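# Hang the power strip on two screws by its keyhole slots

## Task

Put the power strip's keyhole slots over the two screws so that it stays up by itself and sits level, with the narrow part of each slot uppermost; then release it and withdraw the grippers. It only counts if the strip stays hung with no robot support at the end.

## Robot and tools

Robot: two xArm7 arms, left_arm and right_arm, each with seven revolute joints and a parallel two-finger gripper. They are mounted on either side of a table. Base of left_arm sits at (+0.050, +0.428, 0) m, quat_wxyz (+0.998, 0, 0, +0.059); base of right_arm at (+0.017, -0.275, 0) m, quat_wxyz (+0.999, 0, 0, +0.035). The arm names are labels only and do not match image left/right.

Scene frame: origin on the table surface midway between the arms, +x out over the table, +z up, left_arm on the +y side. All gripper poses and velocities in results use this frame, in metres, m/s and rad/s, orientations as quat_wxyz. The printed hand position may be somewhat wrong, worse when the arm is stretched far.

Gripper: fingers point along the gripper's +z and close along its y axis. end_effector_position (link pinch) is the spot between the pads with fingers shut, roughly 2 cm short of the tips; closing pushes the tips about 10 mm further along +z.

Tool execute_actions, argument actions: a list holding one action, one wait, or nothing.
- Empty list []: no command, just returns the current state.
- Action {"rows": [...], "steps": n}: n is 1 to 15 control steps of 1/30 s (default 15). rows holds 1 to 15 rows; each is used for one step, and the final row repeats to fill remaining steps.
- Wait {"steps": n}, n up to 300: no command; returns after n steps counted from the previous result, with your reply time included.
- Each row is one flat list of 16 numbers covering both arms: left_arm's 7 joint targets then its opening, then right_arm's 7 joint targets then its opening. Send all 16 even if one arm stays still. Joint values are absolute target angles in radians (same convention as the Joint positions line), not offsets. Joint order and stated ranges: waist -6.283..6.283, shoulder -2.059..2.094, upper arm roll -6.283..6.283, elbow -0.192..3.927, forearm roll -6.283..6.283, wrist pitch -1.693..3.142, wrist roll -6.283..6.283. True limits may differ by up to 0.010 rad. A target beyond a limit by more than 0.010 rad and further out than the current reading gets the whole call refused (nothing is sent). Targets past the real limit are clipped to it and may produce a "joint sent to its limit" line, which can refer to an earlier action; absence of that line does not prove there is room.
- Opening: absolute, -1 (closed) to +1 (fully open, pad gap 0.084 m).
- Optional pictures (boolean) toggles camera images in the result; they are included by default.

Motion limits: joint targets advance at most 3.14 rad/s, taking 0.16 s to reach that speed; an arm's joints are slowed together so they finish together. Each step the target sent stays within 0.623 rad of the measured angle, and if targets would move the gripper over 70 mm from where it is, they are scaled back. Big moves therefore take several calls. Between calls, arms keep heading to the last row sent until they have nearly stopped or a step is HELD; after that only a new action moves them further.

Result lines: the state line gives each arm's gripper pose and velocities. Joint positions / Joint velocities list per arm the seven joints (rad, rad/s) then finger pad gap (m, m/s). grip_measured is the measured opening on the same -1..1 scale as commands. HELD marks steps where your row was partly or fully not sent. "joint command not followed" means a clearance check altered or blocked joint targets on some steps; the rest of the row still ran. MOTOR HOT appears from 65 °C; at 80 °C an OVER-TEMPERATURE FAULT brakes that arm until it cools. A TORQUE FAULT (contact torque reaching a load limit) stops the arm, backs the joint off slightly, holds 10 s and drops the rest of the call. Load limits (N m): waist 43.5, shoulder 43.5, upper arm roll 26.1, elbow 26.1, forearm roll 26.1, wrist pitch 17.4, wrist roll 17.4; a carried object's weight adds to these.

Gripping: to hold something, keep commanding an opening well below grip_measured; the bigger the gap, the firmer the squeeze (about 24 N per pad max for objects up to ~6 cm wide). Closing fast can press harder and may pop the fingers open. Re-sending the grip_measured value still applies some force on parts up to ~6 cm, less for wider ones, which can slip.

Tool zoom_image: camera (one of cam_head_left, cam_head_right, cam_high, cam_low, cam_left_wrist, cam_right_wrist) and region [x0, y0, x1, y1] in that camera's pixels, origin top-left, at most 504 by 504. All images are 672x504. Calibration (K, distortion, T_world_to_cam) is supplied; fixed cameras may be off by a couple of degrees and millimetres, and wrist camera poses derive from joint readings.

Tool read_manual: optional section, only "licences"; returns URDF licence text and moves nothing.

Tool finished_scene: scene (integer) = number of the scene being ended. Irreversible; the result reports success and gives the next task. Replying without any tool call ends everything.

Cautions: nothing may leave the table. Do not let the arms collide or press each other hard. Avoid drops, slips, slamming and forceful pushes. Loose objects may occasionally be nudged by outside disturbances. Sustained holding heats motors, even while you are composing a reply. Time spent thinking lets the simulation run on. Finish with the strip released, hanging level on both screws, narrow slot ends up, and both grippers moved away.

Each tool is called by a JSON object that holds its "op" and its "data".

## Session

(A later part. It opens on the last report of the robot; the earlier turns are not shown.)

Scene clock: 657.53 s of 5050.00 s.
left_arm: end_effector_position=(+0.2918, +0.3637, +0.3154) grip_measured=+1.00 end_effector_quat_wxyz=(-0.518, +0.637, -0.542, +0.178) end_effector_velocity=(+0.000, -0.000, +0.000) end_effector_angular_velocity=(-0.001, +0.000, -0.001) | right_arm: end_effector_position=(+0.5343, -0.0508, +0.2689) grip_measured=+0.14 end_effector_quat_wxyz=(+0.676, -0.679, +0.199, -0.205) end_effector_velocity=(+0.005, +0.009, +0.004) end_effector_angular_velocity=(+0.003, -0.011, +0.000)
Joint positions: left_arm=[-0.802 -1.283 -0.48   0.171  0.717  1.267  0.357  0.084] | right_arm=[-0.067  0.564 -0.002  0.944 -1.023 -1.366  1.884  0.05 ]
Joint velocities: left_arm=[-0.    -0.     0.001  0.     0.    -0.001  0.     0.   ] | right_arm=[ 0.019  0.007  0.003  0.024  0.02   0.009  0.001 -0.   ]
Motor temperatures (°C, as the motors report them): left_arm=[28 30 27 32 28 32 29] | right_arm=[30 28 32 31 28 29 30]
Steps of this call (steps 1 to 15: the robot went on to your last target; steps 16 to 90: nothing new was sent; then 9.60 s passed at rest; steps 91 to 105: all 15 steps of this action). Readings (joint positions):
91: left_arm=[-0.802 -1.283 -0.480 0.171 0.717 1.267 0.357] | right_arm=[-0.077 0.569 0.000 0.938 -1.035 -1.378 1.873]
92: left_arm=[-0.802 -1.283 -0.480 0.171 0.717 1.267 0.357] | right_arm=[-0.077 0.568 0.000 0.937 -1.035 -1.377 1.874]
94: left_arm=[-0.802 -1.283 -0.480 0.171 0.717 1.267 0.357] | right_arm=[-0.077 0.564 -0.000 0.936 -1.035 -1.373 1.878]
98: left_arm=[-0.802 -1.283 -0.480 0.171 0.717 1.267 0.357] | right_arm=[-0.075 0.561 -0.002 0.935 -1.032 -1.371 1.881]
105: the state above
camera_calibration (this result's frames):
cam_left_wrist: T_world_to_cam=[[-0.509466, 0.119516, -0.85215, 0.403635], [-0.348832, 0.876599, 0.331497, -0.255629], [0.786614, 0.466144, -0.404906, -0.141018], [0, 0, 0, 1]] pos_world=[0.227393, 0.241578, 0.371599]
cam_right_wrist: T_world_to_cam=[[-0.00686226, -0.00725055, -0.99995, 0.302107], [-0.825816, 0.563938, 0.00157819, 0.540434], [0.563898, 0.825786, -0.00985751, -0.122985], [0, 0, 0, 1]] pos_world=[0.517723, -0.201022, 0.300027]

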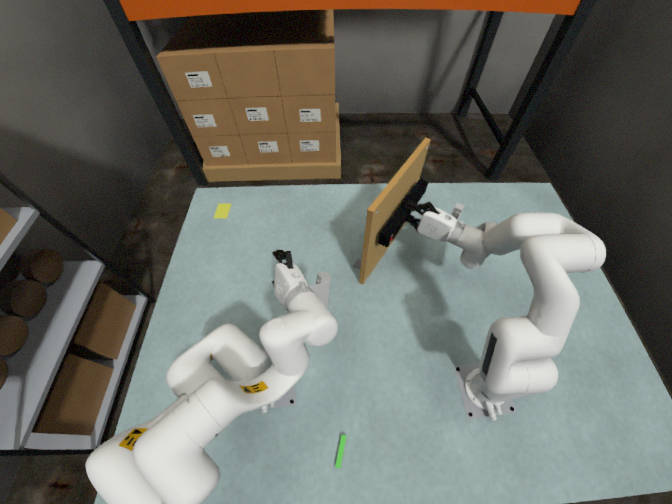

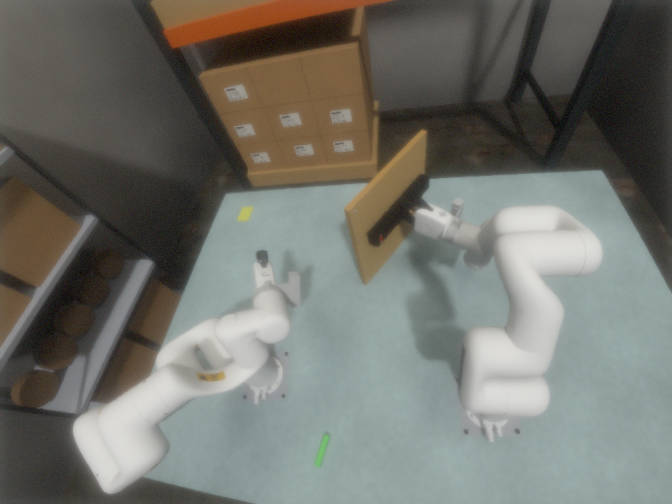

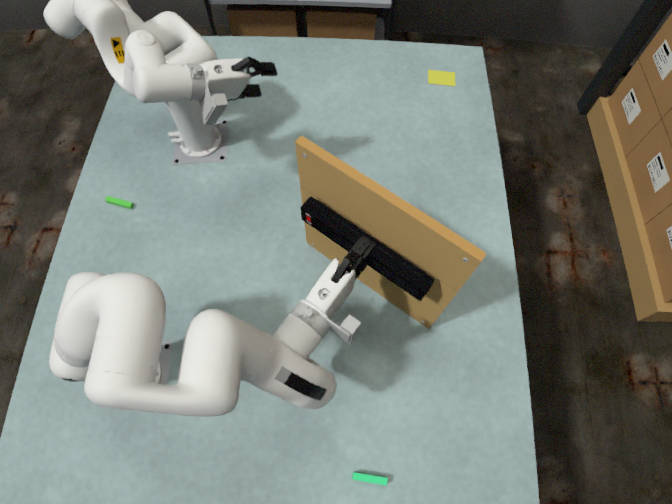

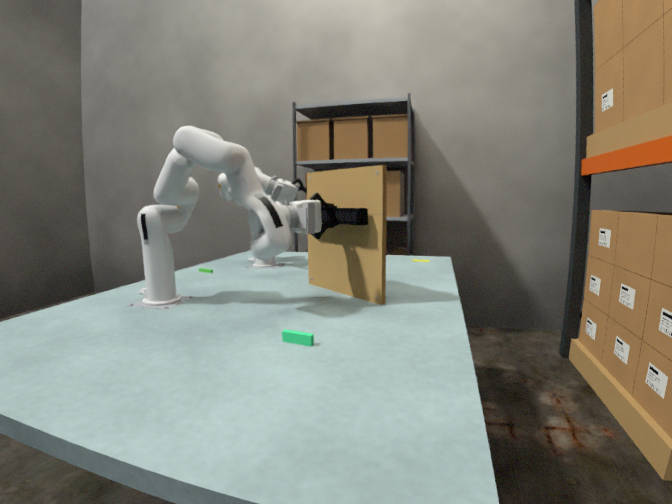

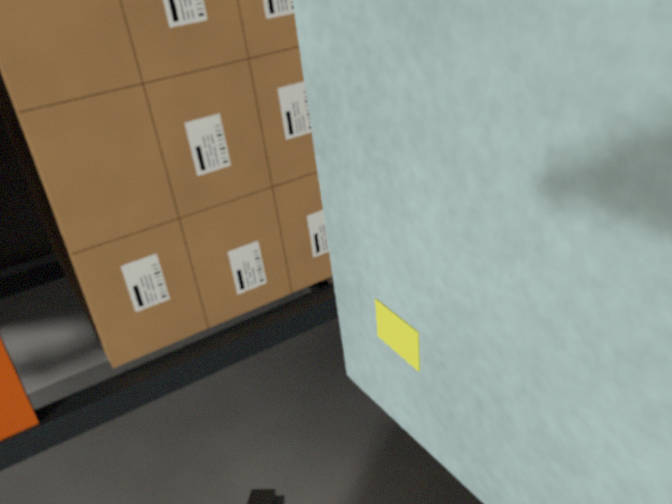

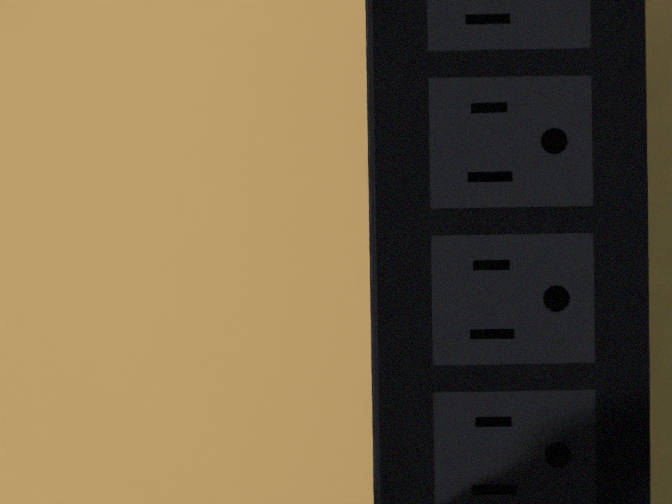

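{"op": "execute_actions", "data": {"actions": [{"rows":[[-0.802,-1.283,-0.48,0.171,0.717,1.267,0.357,1,-0.067,0.5617,0,0.944,-1.025,-1.368,1.8835,-0.9],[-0.802,-1.283,-0.48,0.171,0.717,1.267,0.357,1,-0.067,0.5617,0,0.944,-1.025,-1.368,1.8835,-0.9],[-0.802,-1.283,-0.48,0.171,0.717,1.267,0.357,1,-0.067,0.5617,0,0.944,-1.025,-1.368,1.8835,-0.9],[-0.802,-1.283,-0.48,0.171,0.717,1.267,0.357,1,-0.0666,0.5675,0,0.9447,-1.0243,-1.3705,1.8795,-0.9],[-0.802,-1.283,-0.48,0.171,0.717,1.267,0.357,1,-0.0666,0.5675,0,0.9447,-1.0243,-1.3705,1.8795,-0.9],[-0.802,-1.283,-0.48,0.171,0.717,1.267,0.357,1,-0.0662,0.5732,0,0.9453,-1.0237,-1.373,1.8755,-0.9],[-0.802,-1.283,-0.48,0.171,0.717,1.267,0.357,1,-0.0662,0.5732,0,0.9453,-1.0237,-1.373,1.8755,-0.9],[-0.802,-1.283,-0.48,0.171,0.717,1.267,0.357,1,-0.0658,0.579,0,0.946,-1.023,-1.3755,1.8715,-0.9],[-0.802,-1.283,-0.48,0.171,0.717,1.267,0.357,1,-0.0658,0.579,0,0.946,-1.023,-1.3755,1.8715,-0.9],[-0.802,-1.283,-0.48,0.171,0.717,1.267,0.357,1,-0.0654,0.5847,0,0.9466,-1.0224,-1.378,1.8675,-0.9],[-0.802,-1.283,-0.48,0.171,0.717,1.267,0.357,1,-0.0654,0.5847,0,0.9466,-1.0224,-1.378,1.8675,-0.9],[-0.802,-1.283,-0.48,0.171,0.717,1.267,0.357,1,-0.065,0.5905,0,0.9473,-1.0217,-1.3805,1.8635,-0.9]]}]}}

{"op": "zoom_image", "data": {"camera": "cam_high", "region": [285, 190, 435, 310]}}

Scene clock: 670.50 s of 5050.00 s.
left_arm: end_effector_position=(+0.2918, +0.3637, +0.3154) grip_measured=+1.00 end_effector_quat_wxyz=(-0.518, +0.637, -0.542, +0.178) end_effector_velocity=(+0.000, +0.000, +0.000) end_effector_angular_velocity=(-0.001, +0.001, +0.001) | right_arm: end_effector_position=(+0.5329, -0.0482, +0.2654) grip_measured=+0.14 end_effector_quat_wxyz=(+0.680, -0.677, +0.193, -0.205) end_effector_velocity=(-0.002, -0.001, -0.013) end_effector_angular_velocity=(+0.017, -0.000, +0.005)
Joint positions: left_arm=[-0.802 -1.283 -0.48   0.171  0.717  1.267  0.357  0.084] | right_arm=[-0.064  0.584  0.002  0.95  -1.022 -1.382  1.866  0.05 ]
Joint velocities: left_arm=[ 0.001  0.     0.001  0.001 -0.     0.001  0.     0.   ] | right_arm=[ 0.002  0.045  0.     0.004  0.008 -0.036 -0.027 -0.   ]
Motor temperatures (°C, as the motors report them): left_arm=[28 30 27 32 28 32 29] | right_arm=[30 28 33 31 28 30 30]
Steps of this call (steps 1 to 15: the robot went on to your last target; steps 16 to 90: nothing new was sent; then 9.47 s passed at rest; steps 91 to 105: all 15 steps of this action). Readings (joint positions):
91: left_arm=[-0.802 -1.283 -0.480 0.171 0.717 1.267 0.357] | right_arm=[-0.064 0.563 0.000 0.947 -1.022 -1.364 1.884]
92: left_arm=[-0.802 -1.283 -0.480 0.171 0.717 1.267 0.357] | right_arm=[-0.064 0.563 0.000 0.947 -1.022 -1.364 1.884]
94: left_arm=[-0.802 -1.283 -0.480 0.171 0.717 1.267 0.357] | right_arm=[-0.065 0.562 0.001 0.946 -1.023 -1.363 1.884]
98: left_arm=[-0.802 -1.283 -0.480 0.171 0.717 1.267 0.357] | right_arm=[-0.066 0.567 0.002 0.948 -1.023 -1.368 1.879]
105: the state above
camera_calibration (this result's frames):
cam_left_wrist: T_world_to_cam=[[-0.509466, 0.119516, -0.85215, 0.403635], [-0.348832, 0.876599, 0.331497, -0.255629], [0.786613, 0.466144, -0.404907, -0.141018], [0, 0, 0, 1]] pos_world=[0.227393, 0.241578, 0.371599]
cam_right_wrist: T_world_to_cam=[[0.00364641, -0.000794294, -0.999993, 0.293373], [-0.831205, 0.555955, -0.00347253, 0.541648], [0.555954, 0.831212, 0.00136702, -0.122907], [0, 0, 0, 1]] pos_world=[0.517481, -0.198738, 0.29542]

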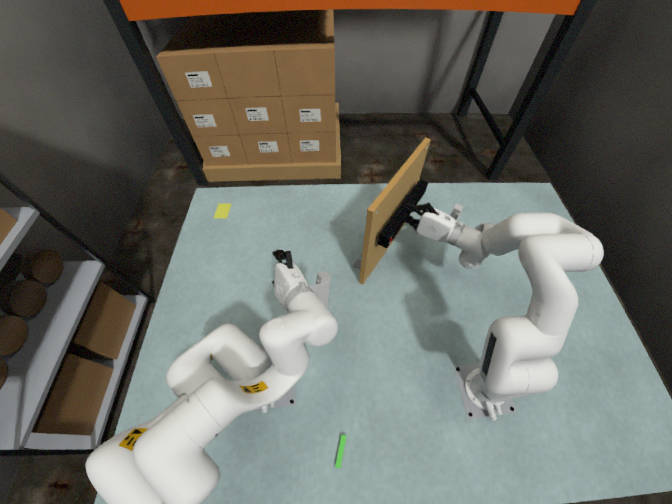

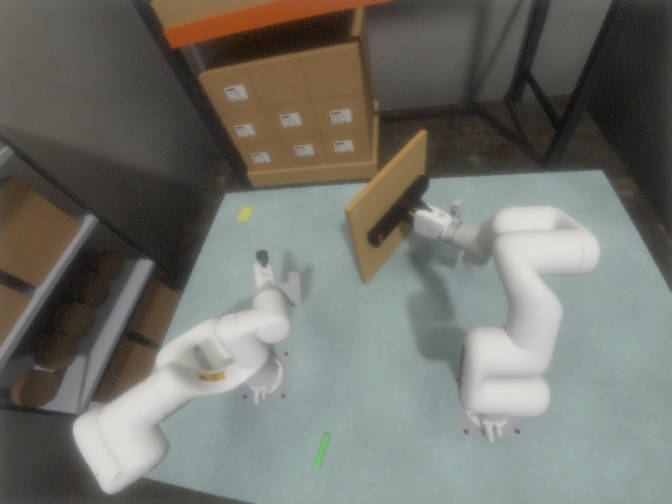

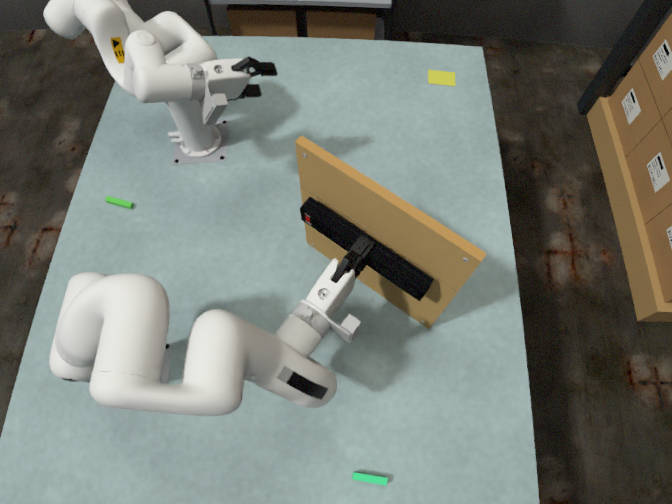

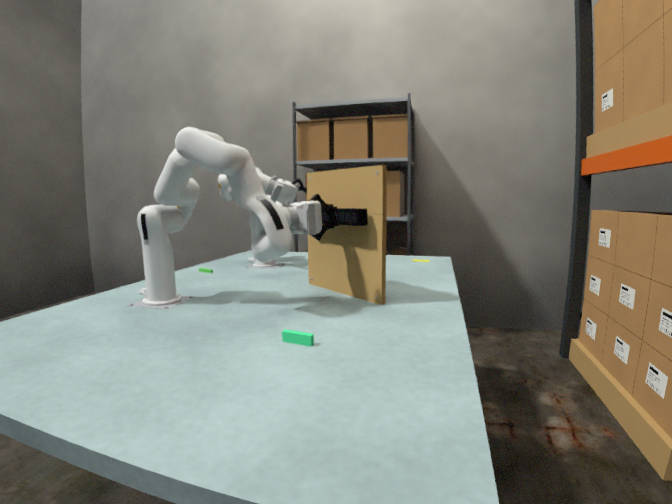

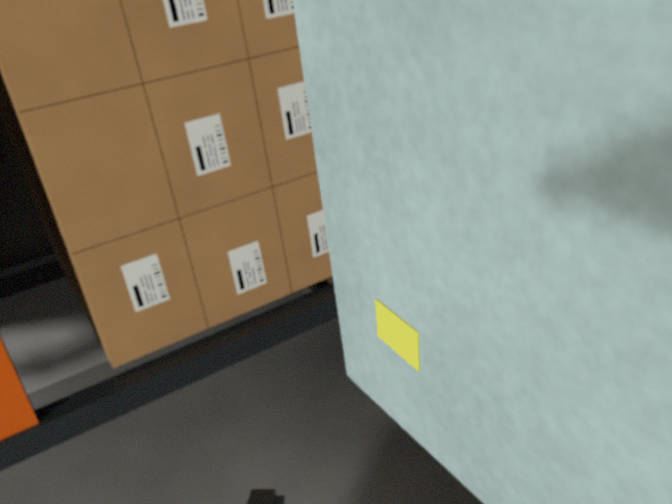

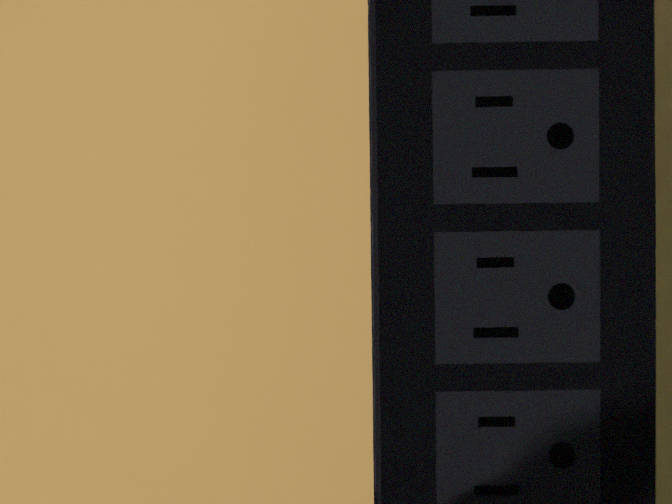

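Region (285, 190, 435, 310) of cam_high's 672x504 image, scaled by 3.360, with more detail than that image has; it fills the top 403 rows of this view, and the rest is white.

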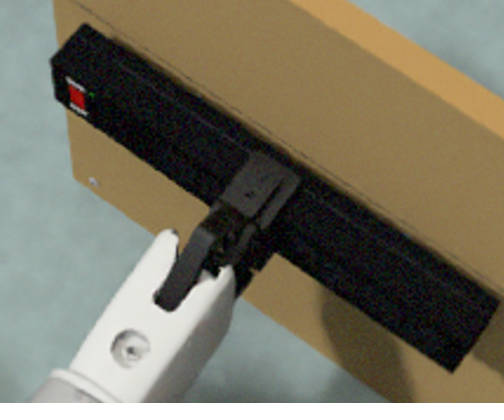

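{"op": "execute_actions", "data": {"actions": [{"rows":[[-0.802,-1.283,-0.48,0.171,0.717,1.267,0.357,1,-0.0658,0.579,0,0.946,-1.023,-1.3755,1.8715,-0.9],[-0.802,-1.283,-0.48,0.171,0.717,1.267,0.357,1,-0.0658,0.579,0,0.946,-1.023,-1.3755,1.8715,-0.9],[-0.802,-1.283,-0.48,0.171,0.717,1.267,0.357,1,-0.0643,0.5775,0,0.943,-1.023,-1.3755,1.8715,-0.9],[-0.802,-1.283,-0.48,0.171,0.717,1.267,0.357,1,-0.0643,0.5775,0,0.943,-1.023,-1.3755,1.8715,-0.9],[-0.802,-1.283,-0.48,0.171,0.717,1.267,0.357,1,-0.0628,0.576,0,0.940,-1.023,-1.3755,1.8715,-0.9],[-0.802,-1.283,-0.48,0.171,0.717,1.267,0.357,1,-0.0628,0.576,0,0.940,-1.023,-1.3755,1.8715,-0.9],[-0.802,-1.283,-0.48,0.171,0.717,1.267,0.357,1,-0.0613,0.5745,0,0.937,-1.023,-1.3755,1.8715,-0.9],[-0.802,-1.283,-0.48,0.171,0.717,1.267,0.357,1,-0.0613,0.5745,0,0.937,-1.023,-1.3755,1.8715,-0.9],[-0.802,-1.283,-0.48,0.171,0.717,1.267,0.357,1,-0.0613,0.5805,0,0.9377,-1.023,-1.378,1.8675,-0.9],[-0.802,-1.283,-0.48,0.171,0.717,1.267,0.357,1,-0.0613,0.5805,0,0.9377,-1.023,-1.378,1.8675,-0.9],[-0.802,-1.283,-0.48,0.171,0.717,1.267,0.357,1,-0.0613,0.5865,0,0.9384,-1.022,-1.3805,1.8635,-0.9]]}]}}

Scene clock: 683.27 s of 5050.00 s.
left_arm: end_effector_position=(+0.2918, +0.3637, +0.3154) grip_measured=+1.00 end_effector_quat_wxyz=(-0.518, +0.637, -0.542, +0.178) end_effector_velocity=(+0.000, -0.000, +0.000) end_effector_angular_velocity=(-0.002, -0.001, -0.001) | right_arm: end_effector_position=(+0.5315, -0.0495, +0.2610) grip_measured=+0.14 end_effector_quat_wxyz=(+0.678, -0.679, +0.198, -0.203) end_effector_velocity=(-0.002, +0.001, -0.003) end_effector_angular_velocity=(+0.010, -0.008, +0.008)
Joint positions: left_arm=[-0.802 -1.283 -0.48   0.171  0.717  1.267  0.357  0.084] | right_arm=[-0.063  0.584 -0.002  0.94  -1.021 -1.38   1.865  0.05 ]
Joint velocities: left_arm=[-0.    -0.     0.     0.001 -0.    -0.001 -0.001  0.   ] | right_arm=[ 0.001  0.016  0.004  0.002  0.002 -0.019 -0.015  0.   ]
Motor temperatures (°C, as the motors report them): left_arm=[28 30 27 32 28 32 29] | right_arm=[30 28 32 30 28 29 30]
Steps of this call (steps 1 to 15: the robot went on to your last target; steps 16 to 90: nothing new was sent; then 9.27 s passed at rest; steps 91 to 105: all 15 steps of this action). Readings (joint positions):
91: left_arm=[-0.802 -1.283 -0.480 0.171 0.717 1.267 0.357] | right_arm=[-0.065 0.590 0.000 0.947 -1.022 -1.380 1.864]
92: left_arm=[-0.802 -1.283 -0.480 0.171 0.717 1.267 0.357] | right_arm=[-0.065 0.589 -0.000 0.947 -1.022 -1.379 1.866]
94: left_arm=[-0.802 -1.283 -0.480 0.171 0.717 1.267 0.357] | right_arm=[-0.065 0.584 -0.001 0.945 -1.023 -1.375 1.868]
98: left_arm=[-0.802 -1.283 -0.480 0.171 0.717 1.267 0.357] | right_arm=[-0.064 0.579 -0.002 0.940 -1.023 -1.373 1.870]
105: the state above
camera_calibration (this result's frames):
cam_left_wrist: T_world_to_cam=[[-0.509466, 0.119516, -0.85215, 0.403635], [-0.348832, 0.876599, 0.331497, -0.255629], [0.786614, 0.466144, -0.404906, -0.141018], [0, 0, 0, 1]] pos_world=[0.227393, 0.241578, 0.371599]
cam_right_wrist: T_world_to_cam=[[-0.00786756, -0.00444008, -0.999959, 0.294877], [-0.829209, 0.558924, 0.00404235, 0.538273], [0.558883, 0.829207, -0.00807912, -0.120212], [0, 0, 0, 1]] pos_world=[0.515845, -0.199864, 0.291718]

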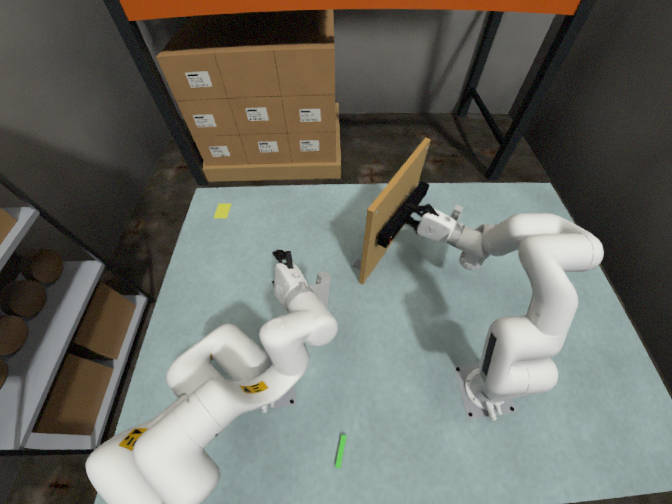

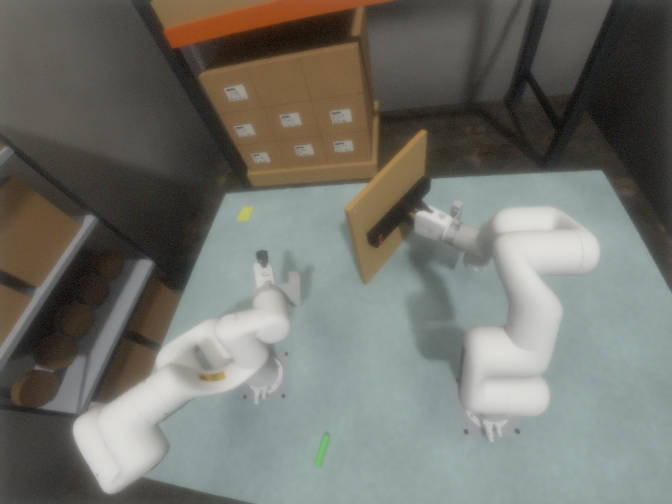

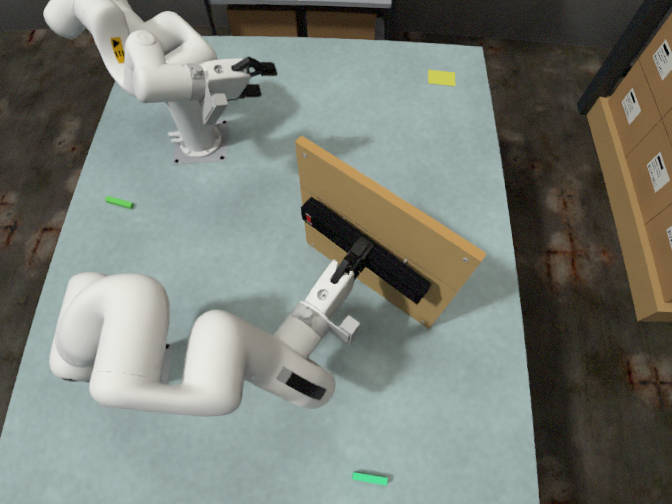

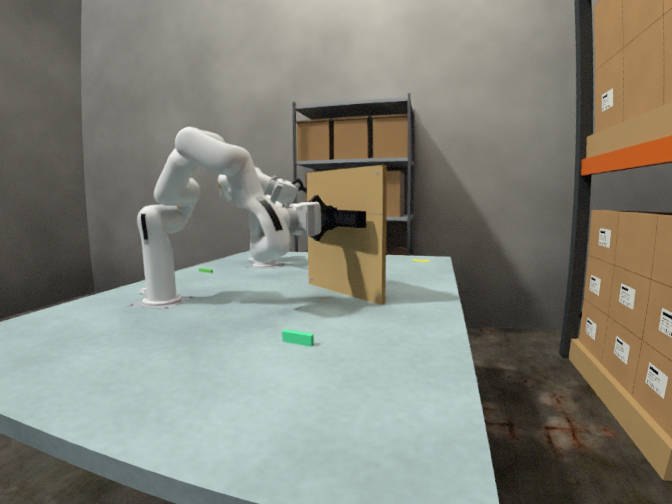

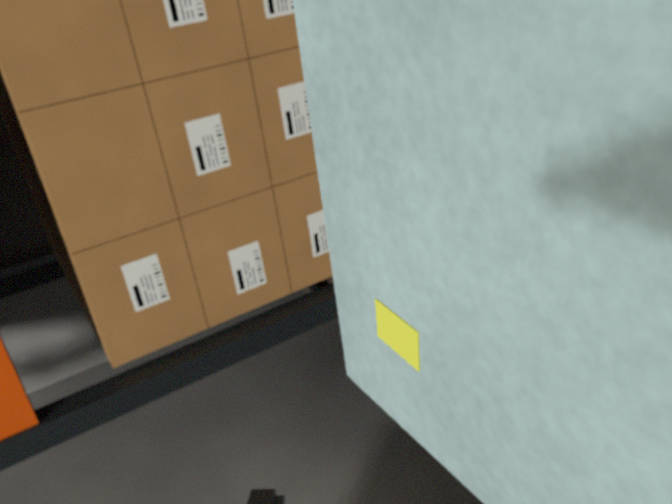

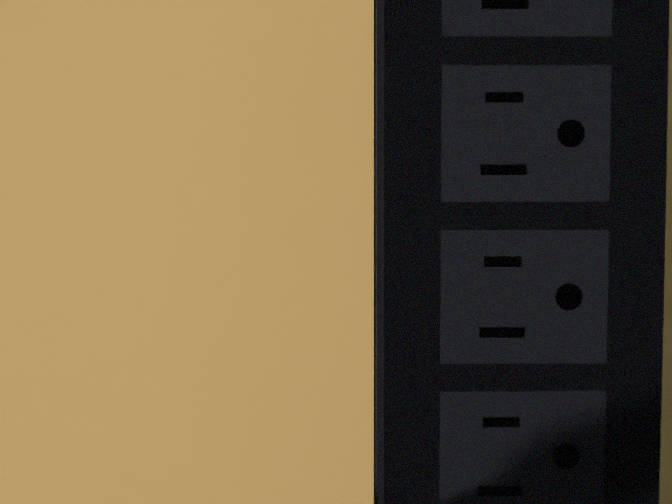

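{"op": "execute_actions", "data": {"actions": []}}

{"op": "zoom_image", "data": {"camera": "cam_high", "region": [260,170,460,330]}}

Scene clock: 703.83 s of 5050.00 s.
left_arm: end_effector_position=(+0.2918, +0.3637, +0.3154) grip_measured=+1.00 end_effector_quat_wxyz=(-0.518, +0.637, -0.542, +0.178) end_effector_velocity=(+0.000, +0.000, +0.000) end_effector_angular_velocity=(-0.001, -0.000, +0.001) | right_arm: end_effector_position=(+0.5305, -0.0478, +0.2598) grip_measured=+0.15 end_effector_quat_wxyz=(+0.678, -0.679, +0.198, -0.201) end_effector_velocity=(+0.000, +0.000, +0.000) end_effector_angular_velocity=(-0.000, -0.001, +0.001)
Joint positions: left_arm=[-0.802 -1.283 -0.48   0.171  0.717  1.267  0.357  0.084] | right_arm=[-0.061  0.586  0.     0.938 -1.02  -1.381  1.864  0.051]
Joint velocities: left_arm=[ 0.001  0.     0.     0.001 -0.    -0.    -0.     0.   ] | right_arm=[-0.     0.001  0.001  0.001 -0.001  0.     0.     0.   ]
Motor temperatures (°C, as the motors report them): left_arm=[28 30 27 32 28 32 29] | right_arm=[30 28 33 30 28 29 30]
Steps of this call (steps 1 to 15: the robot went on to your last target; steps 16 to 90: nothing new was sent; then 17.57 s passed at rest). Readings (joint positions):
1: left_arm=[-0.802 -1.283 -0.480 0.171 0.717 1.267 0.357] | right_arm=[-0.063 0.585 -0.002 0.940 -1.021 -1.381 1.865]
2: left_arm=[-0.802 -1.283 -0.480 0.171 0.717 1.267 0.357] | right_arm=[-0.063 0.585 -0.002 0.940 -1.021 -1.381 1.865]
4: left_arm=[-0.802 -1.283 -0.480 0.171 0.717 1.267 0.357] | right_arm=[-0.063 0.586 -0.002 0.939 -1.021 -1.381 1.864]
8: left_arm=[-0.802 -1.283 -0.480 0.171 0.717 1.267 0.357] | right_arm=[-0.062 0.586 -0.001 0.939 -1.021 -1.381 1.864]
90: the state above
All arms were judged still, so your last target was given up. Only a new action makes them travel on or press farther. Fingers that are still opening or closing keep moving.
camera_calibration (this result's frames):
cam_left_wrist: T_world_to_cam=[[-0.509466, 0.119516, -0.85215, 0.403635], [-0.348832, 0.876599, 0.331497, -0.255629], [0.786613, 0.466144, -0.404907, -0.141018], [0, 0, 0, 1]] pos_world=[0.227393, 0.241578, 0.371599]
cam_right_wrist: T_world_to_cam=[[-0.00981968, -0.00391184, -0.999944, 0.29475], [-0.830707, 0.556677, 0.00597998, 0.536768], [0.556623, 0.83072, -0.00871599, -0.119638], [0, 0, 0, 1]] pos_world=[0.515384, -0.198268, 0.290481]

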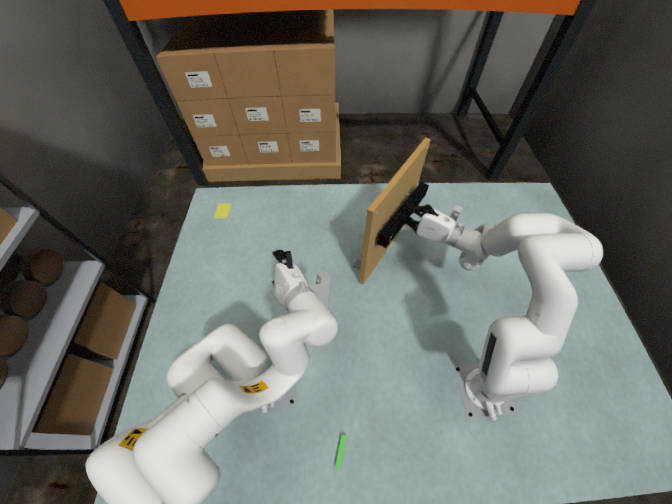

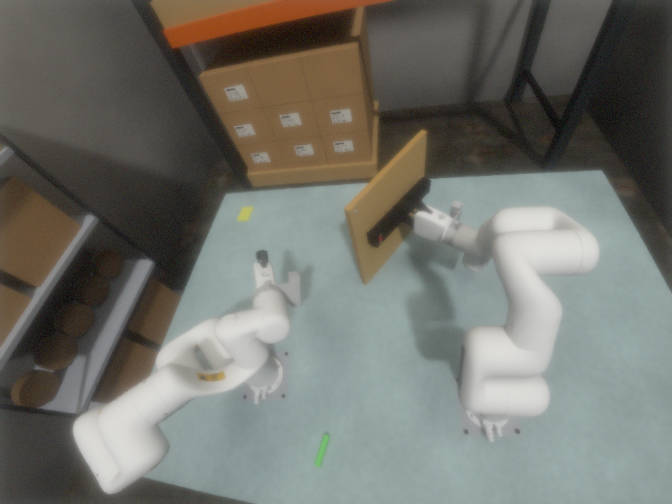

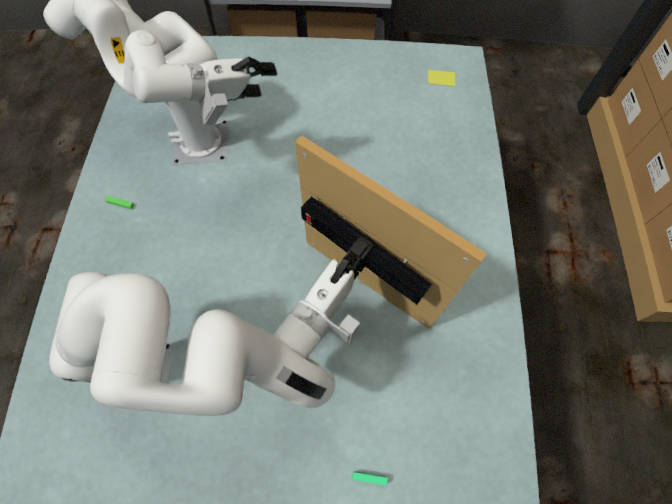

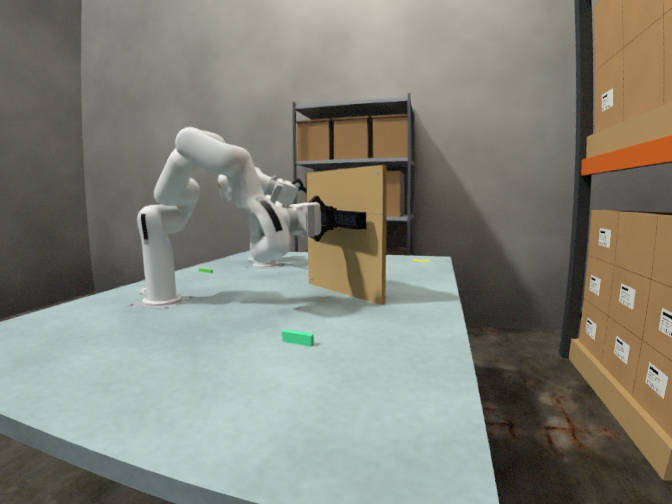

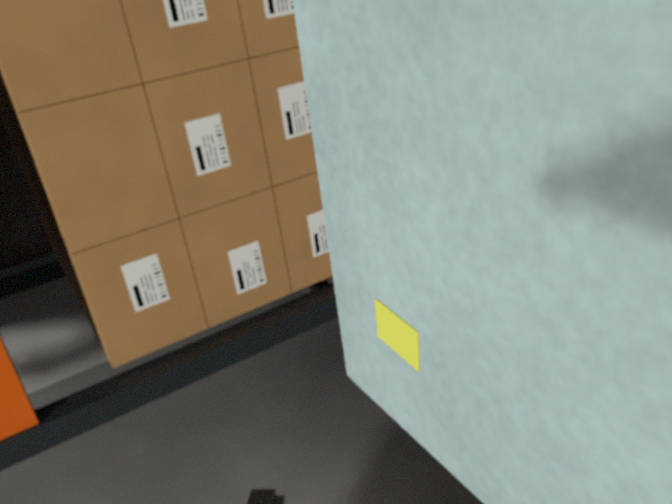

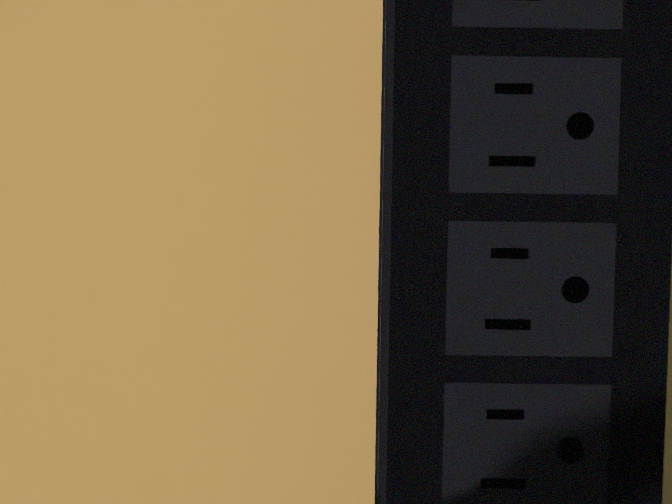

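Region (260, 170, 460, 330) of cam_high's 672x504 image, scaled by 2.520, with more detail than that image has; it fills the top 403 rows of this view, and the rest is white.

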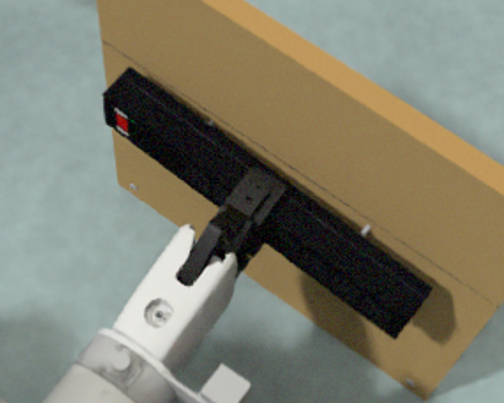

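{"op": "zoom_image", "data": {"camera": "cam_high", "region": [380,240,435,284]}}

{"op": "zoom_image", "data": {"camera": "cam_low", "region": [300,160,400,240]}}

{"op": "zoom_image", "data": {"camera": "cam_head_right", "region": [350,150,450,250]}}

Region (380, 240, 435, 284) of cam_high's 672x504 image, scaled by 9.164, with more detail than that image has; it fills the top 403 rows of this view, and the rest is white.

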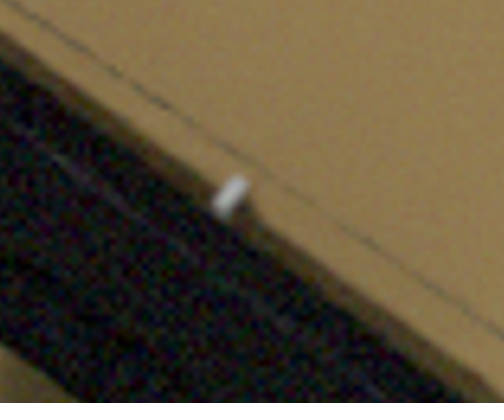

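Region (300, 160, 400, 240) of cam_low's 672x504 image, scaled by 5.040, with more detail than that image has; it fills the top 403 rows of this view, and the rest is white.

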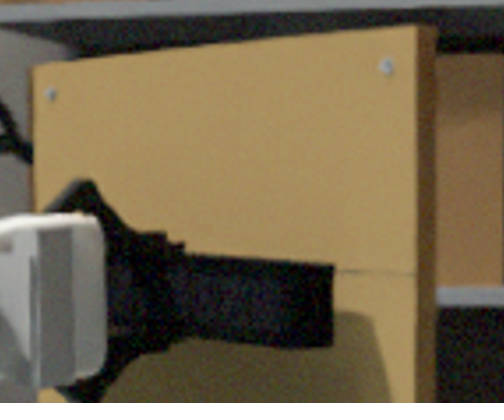

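Region (350, 150, 450, 250) of cam_head_right's 672x504 image, scaled by 5.040, with more detail than that image has.

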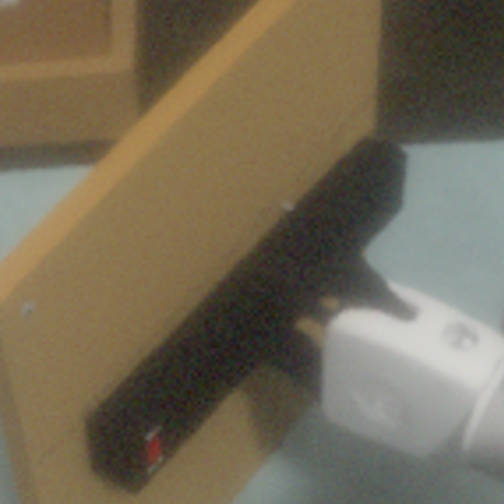

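{"op": "execute_actions", "data": {"actions": [{"rows":[[-0.802,-1.283,-0.48,0.171,0.717,1.267,0.357,1,-0.0567,0.5943,0,0.9437,-1.018,-1.3807,1.8604,-0.9],[-0.802,-1.283,-0.48,0.171,0.717,1.267,0.357,1,-0.0567,0.5973,0,0.9442,-1.018,-1.3819,1.8584,-0.9],[-0.802,-1.283,-0.48,0.171,0.717,1.267,0.357,1,-0.0567,0.6003,0,0.9447,-1.018,-1.3831,1.8564,-0.9],[-0.802,-1.283,-0.48,0.171,0.717,1.267,0.357,1,-0.0567,0.6033,0,0.9452,-1.018,-1.3843,1.8544,-0.9],[-0.802,-1.283,-0.48,0.171,0.717,1.267,0.357,1,-0.0567,0.6063,0,0.9457,-1.018,-1.3855,1.8524,-0.9]],"steps":15}]}}

{"op": "zoom_image", "data": {"camera": "cam_high", "region": [290,180,440,300]}}

Scene clock: 723.80 s of 5050.00 s.
left_arm: end_effector_position=(+0.2918, +0.3637, +0.3154) grip_measured=+1.00 end_effector_quat_wxyz=(-0.518, +0.637, -0.542, +0.178) end_effector_velocity=(-0.000, -0.000, +0.001) end_effector_angular_velocity=(+0.000, -0.001, +0.000) | right_arm: end_effector_position=(+0.5305, -0.0451, +0.2539) grip_measured=+0.20 end_effector_quat_wxyz=(+0.678, -0.680, +0.196, -0.199) end_effector_velocity=(+0.000, -0.000, -0.000) end_effector_angular_velocity=(-0.000, -0.001, +0.000)
Joint positions: left_arm=[-0.802 -1.283 -0.48   0.171  0.717  1.267  0.357  0.084] | right_arm=[-0.056  0.606  0.001  0.946 -1.017 -1.386  1.853  0.053]
Joint velocities: left_arm=[-0.    -0.    -0.001  0.001  0.     0.002 -0.    -0.   ] | right_arm=[-0.     0.002 -0.001  0.001 -0.001 -0.001 -0.001  0.   ]
Motor temperatures (°C, as the motors report them): left_arm=[28 30 27 32 28 32 29] | right_arm=[30 28 33 30 29 29 30]
Steps of this call (steps 1 to 90: nothing new was sent; then 16.47 s passed at rest; steps 91 to 105: all 15 steps of this action). Readings (joint positions):
91: left_arm=[-0.802 -1.283 -0.480 0.171 0.717 1.267 0.357] | right_arm=[-0.061 0.587 -0.000 0.938 -1.020 -1.381 1.863]
92: left_arm=[-0.802 -1.283 -0.480 0.171 0.717 1.267 0.357] | right_arm=[-0.061 0.588 -0.000 0.939 -1.019 -1.381 1.863]
94: left_arm=[-0.802 -1.283 -0.480 0.171 0.717 1.267 0.357] | right_arm=[-0.058 0.593 0.000 0.942 -1.018 -1.382 1.860]
98: left_arm=[-0.802 -1.283 -0.480 0.171 0.717 1.267 0.357] | right_arm=[-0.056 0.603 0.001 0.945 -1.017 -1.385 1.855]
105: the state above
camera_calibration (this result's frames):
cam_left_wrist: T_world_to_cam=[[-0.509466, 0.119516, -0.85215, 0.403635], [-0.348832, 0.876599, 0.331497, -0.255629], [0.786614, 0.466144, -0.404906, -0.141018], [0, 0, 0, 1]] pos_world=[0.227393, 0.241578, 0.371599]
cam_right_wrist: T_world_to_cam=[[-0.00968317, -0.0038326, -0.999946, 0.288778], [-0.833782, 0.552062, 0.00595814, 0.53668], [0.55201, 0.833794, -0.00854126, -0.119409], [0, 0, 0, 1]] pos_world=[0.516186, -0.195612, 0.284545]

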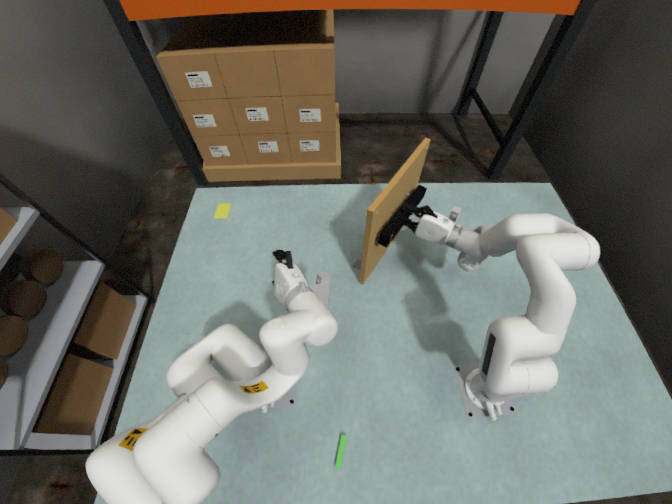

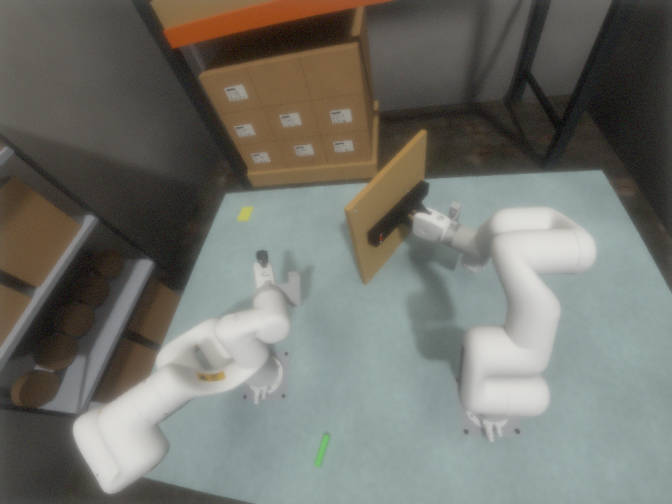

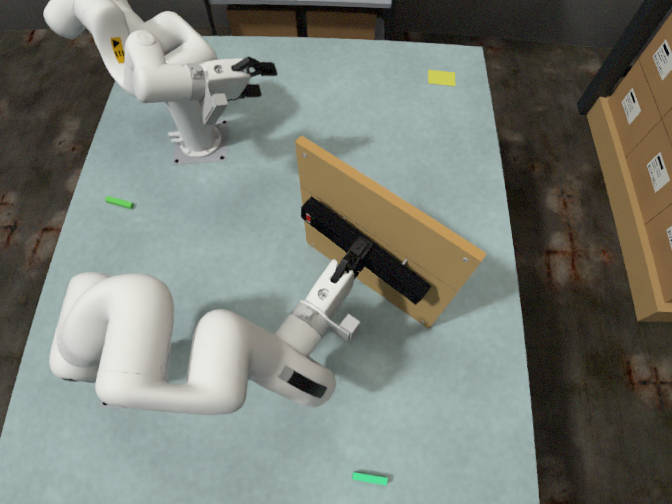

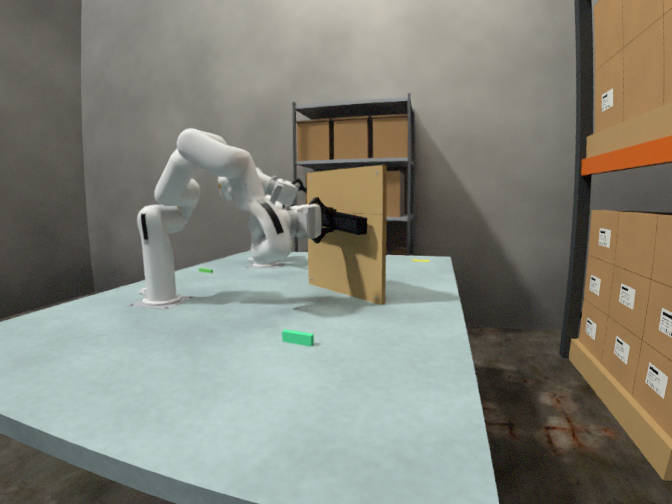

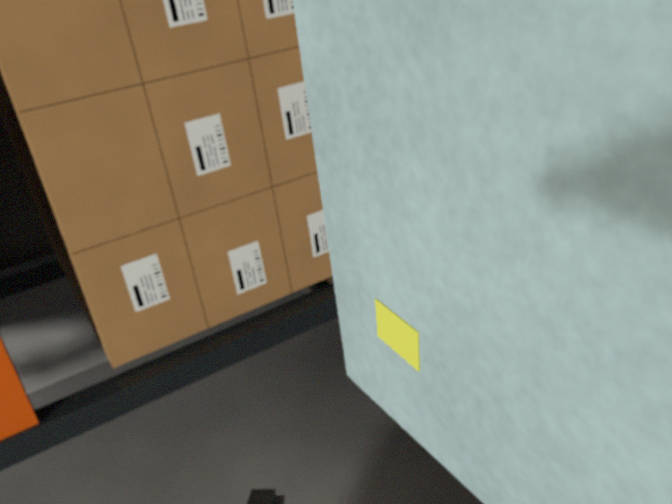

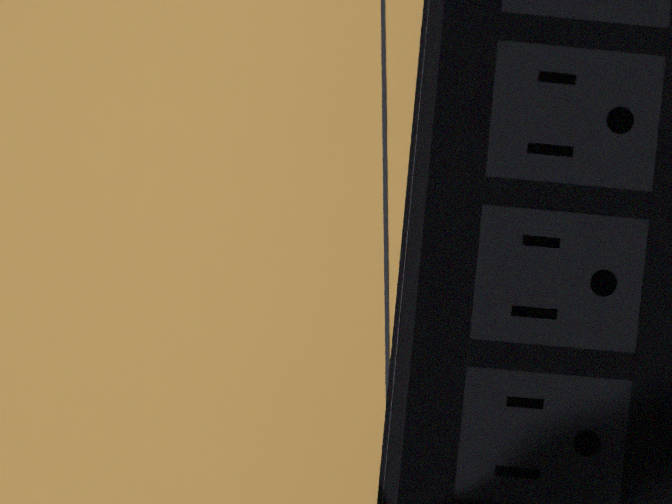

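Region (290, 180, 440, 300) of cam_high's 672x504 image, scaled by 3.360, with more detail than that image has; it fills the top 403 rows of this view, and the rest is white.

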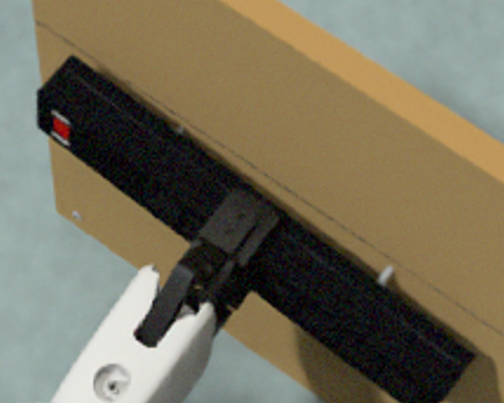

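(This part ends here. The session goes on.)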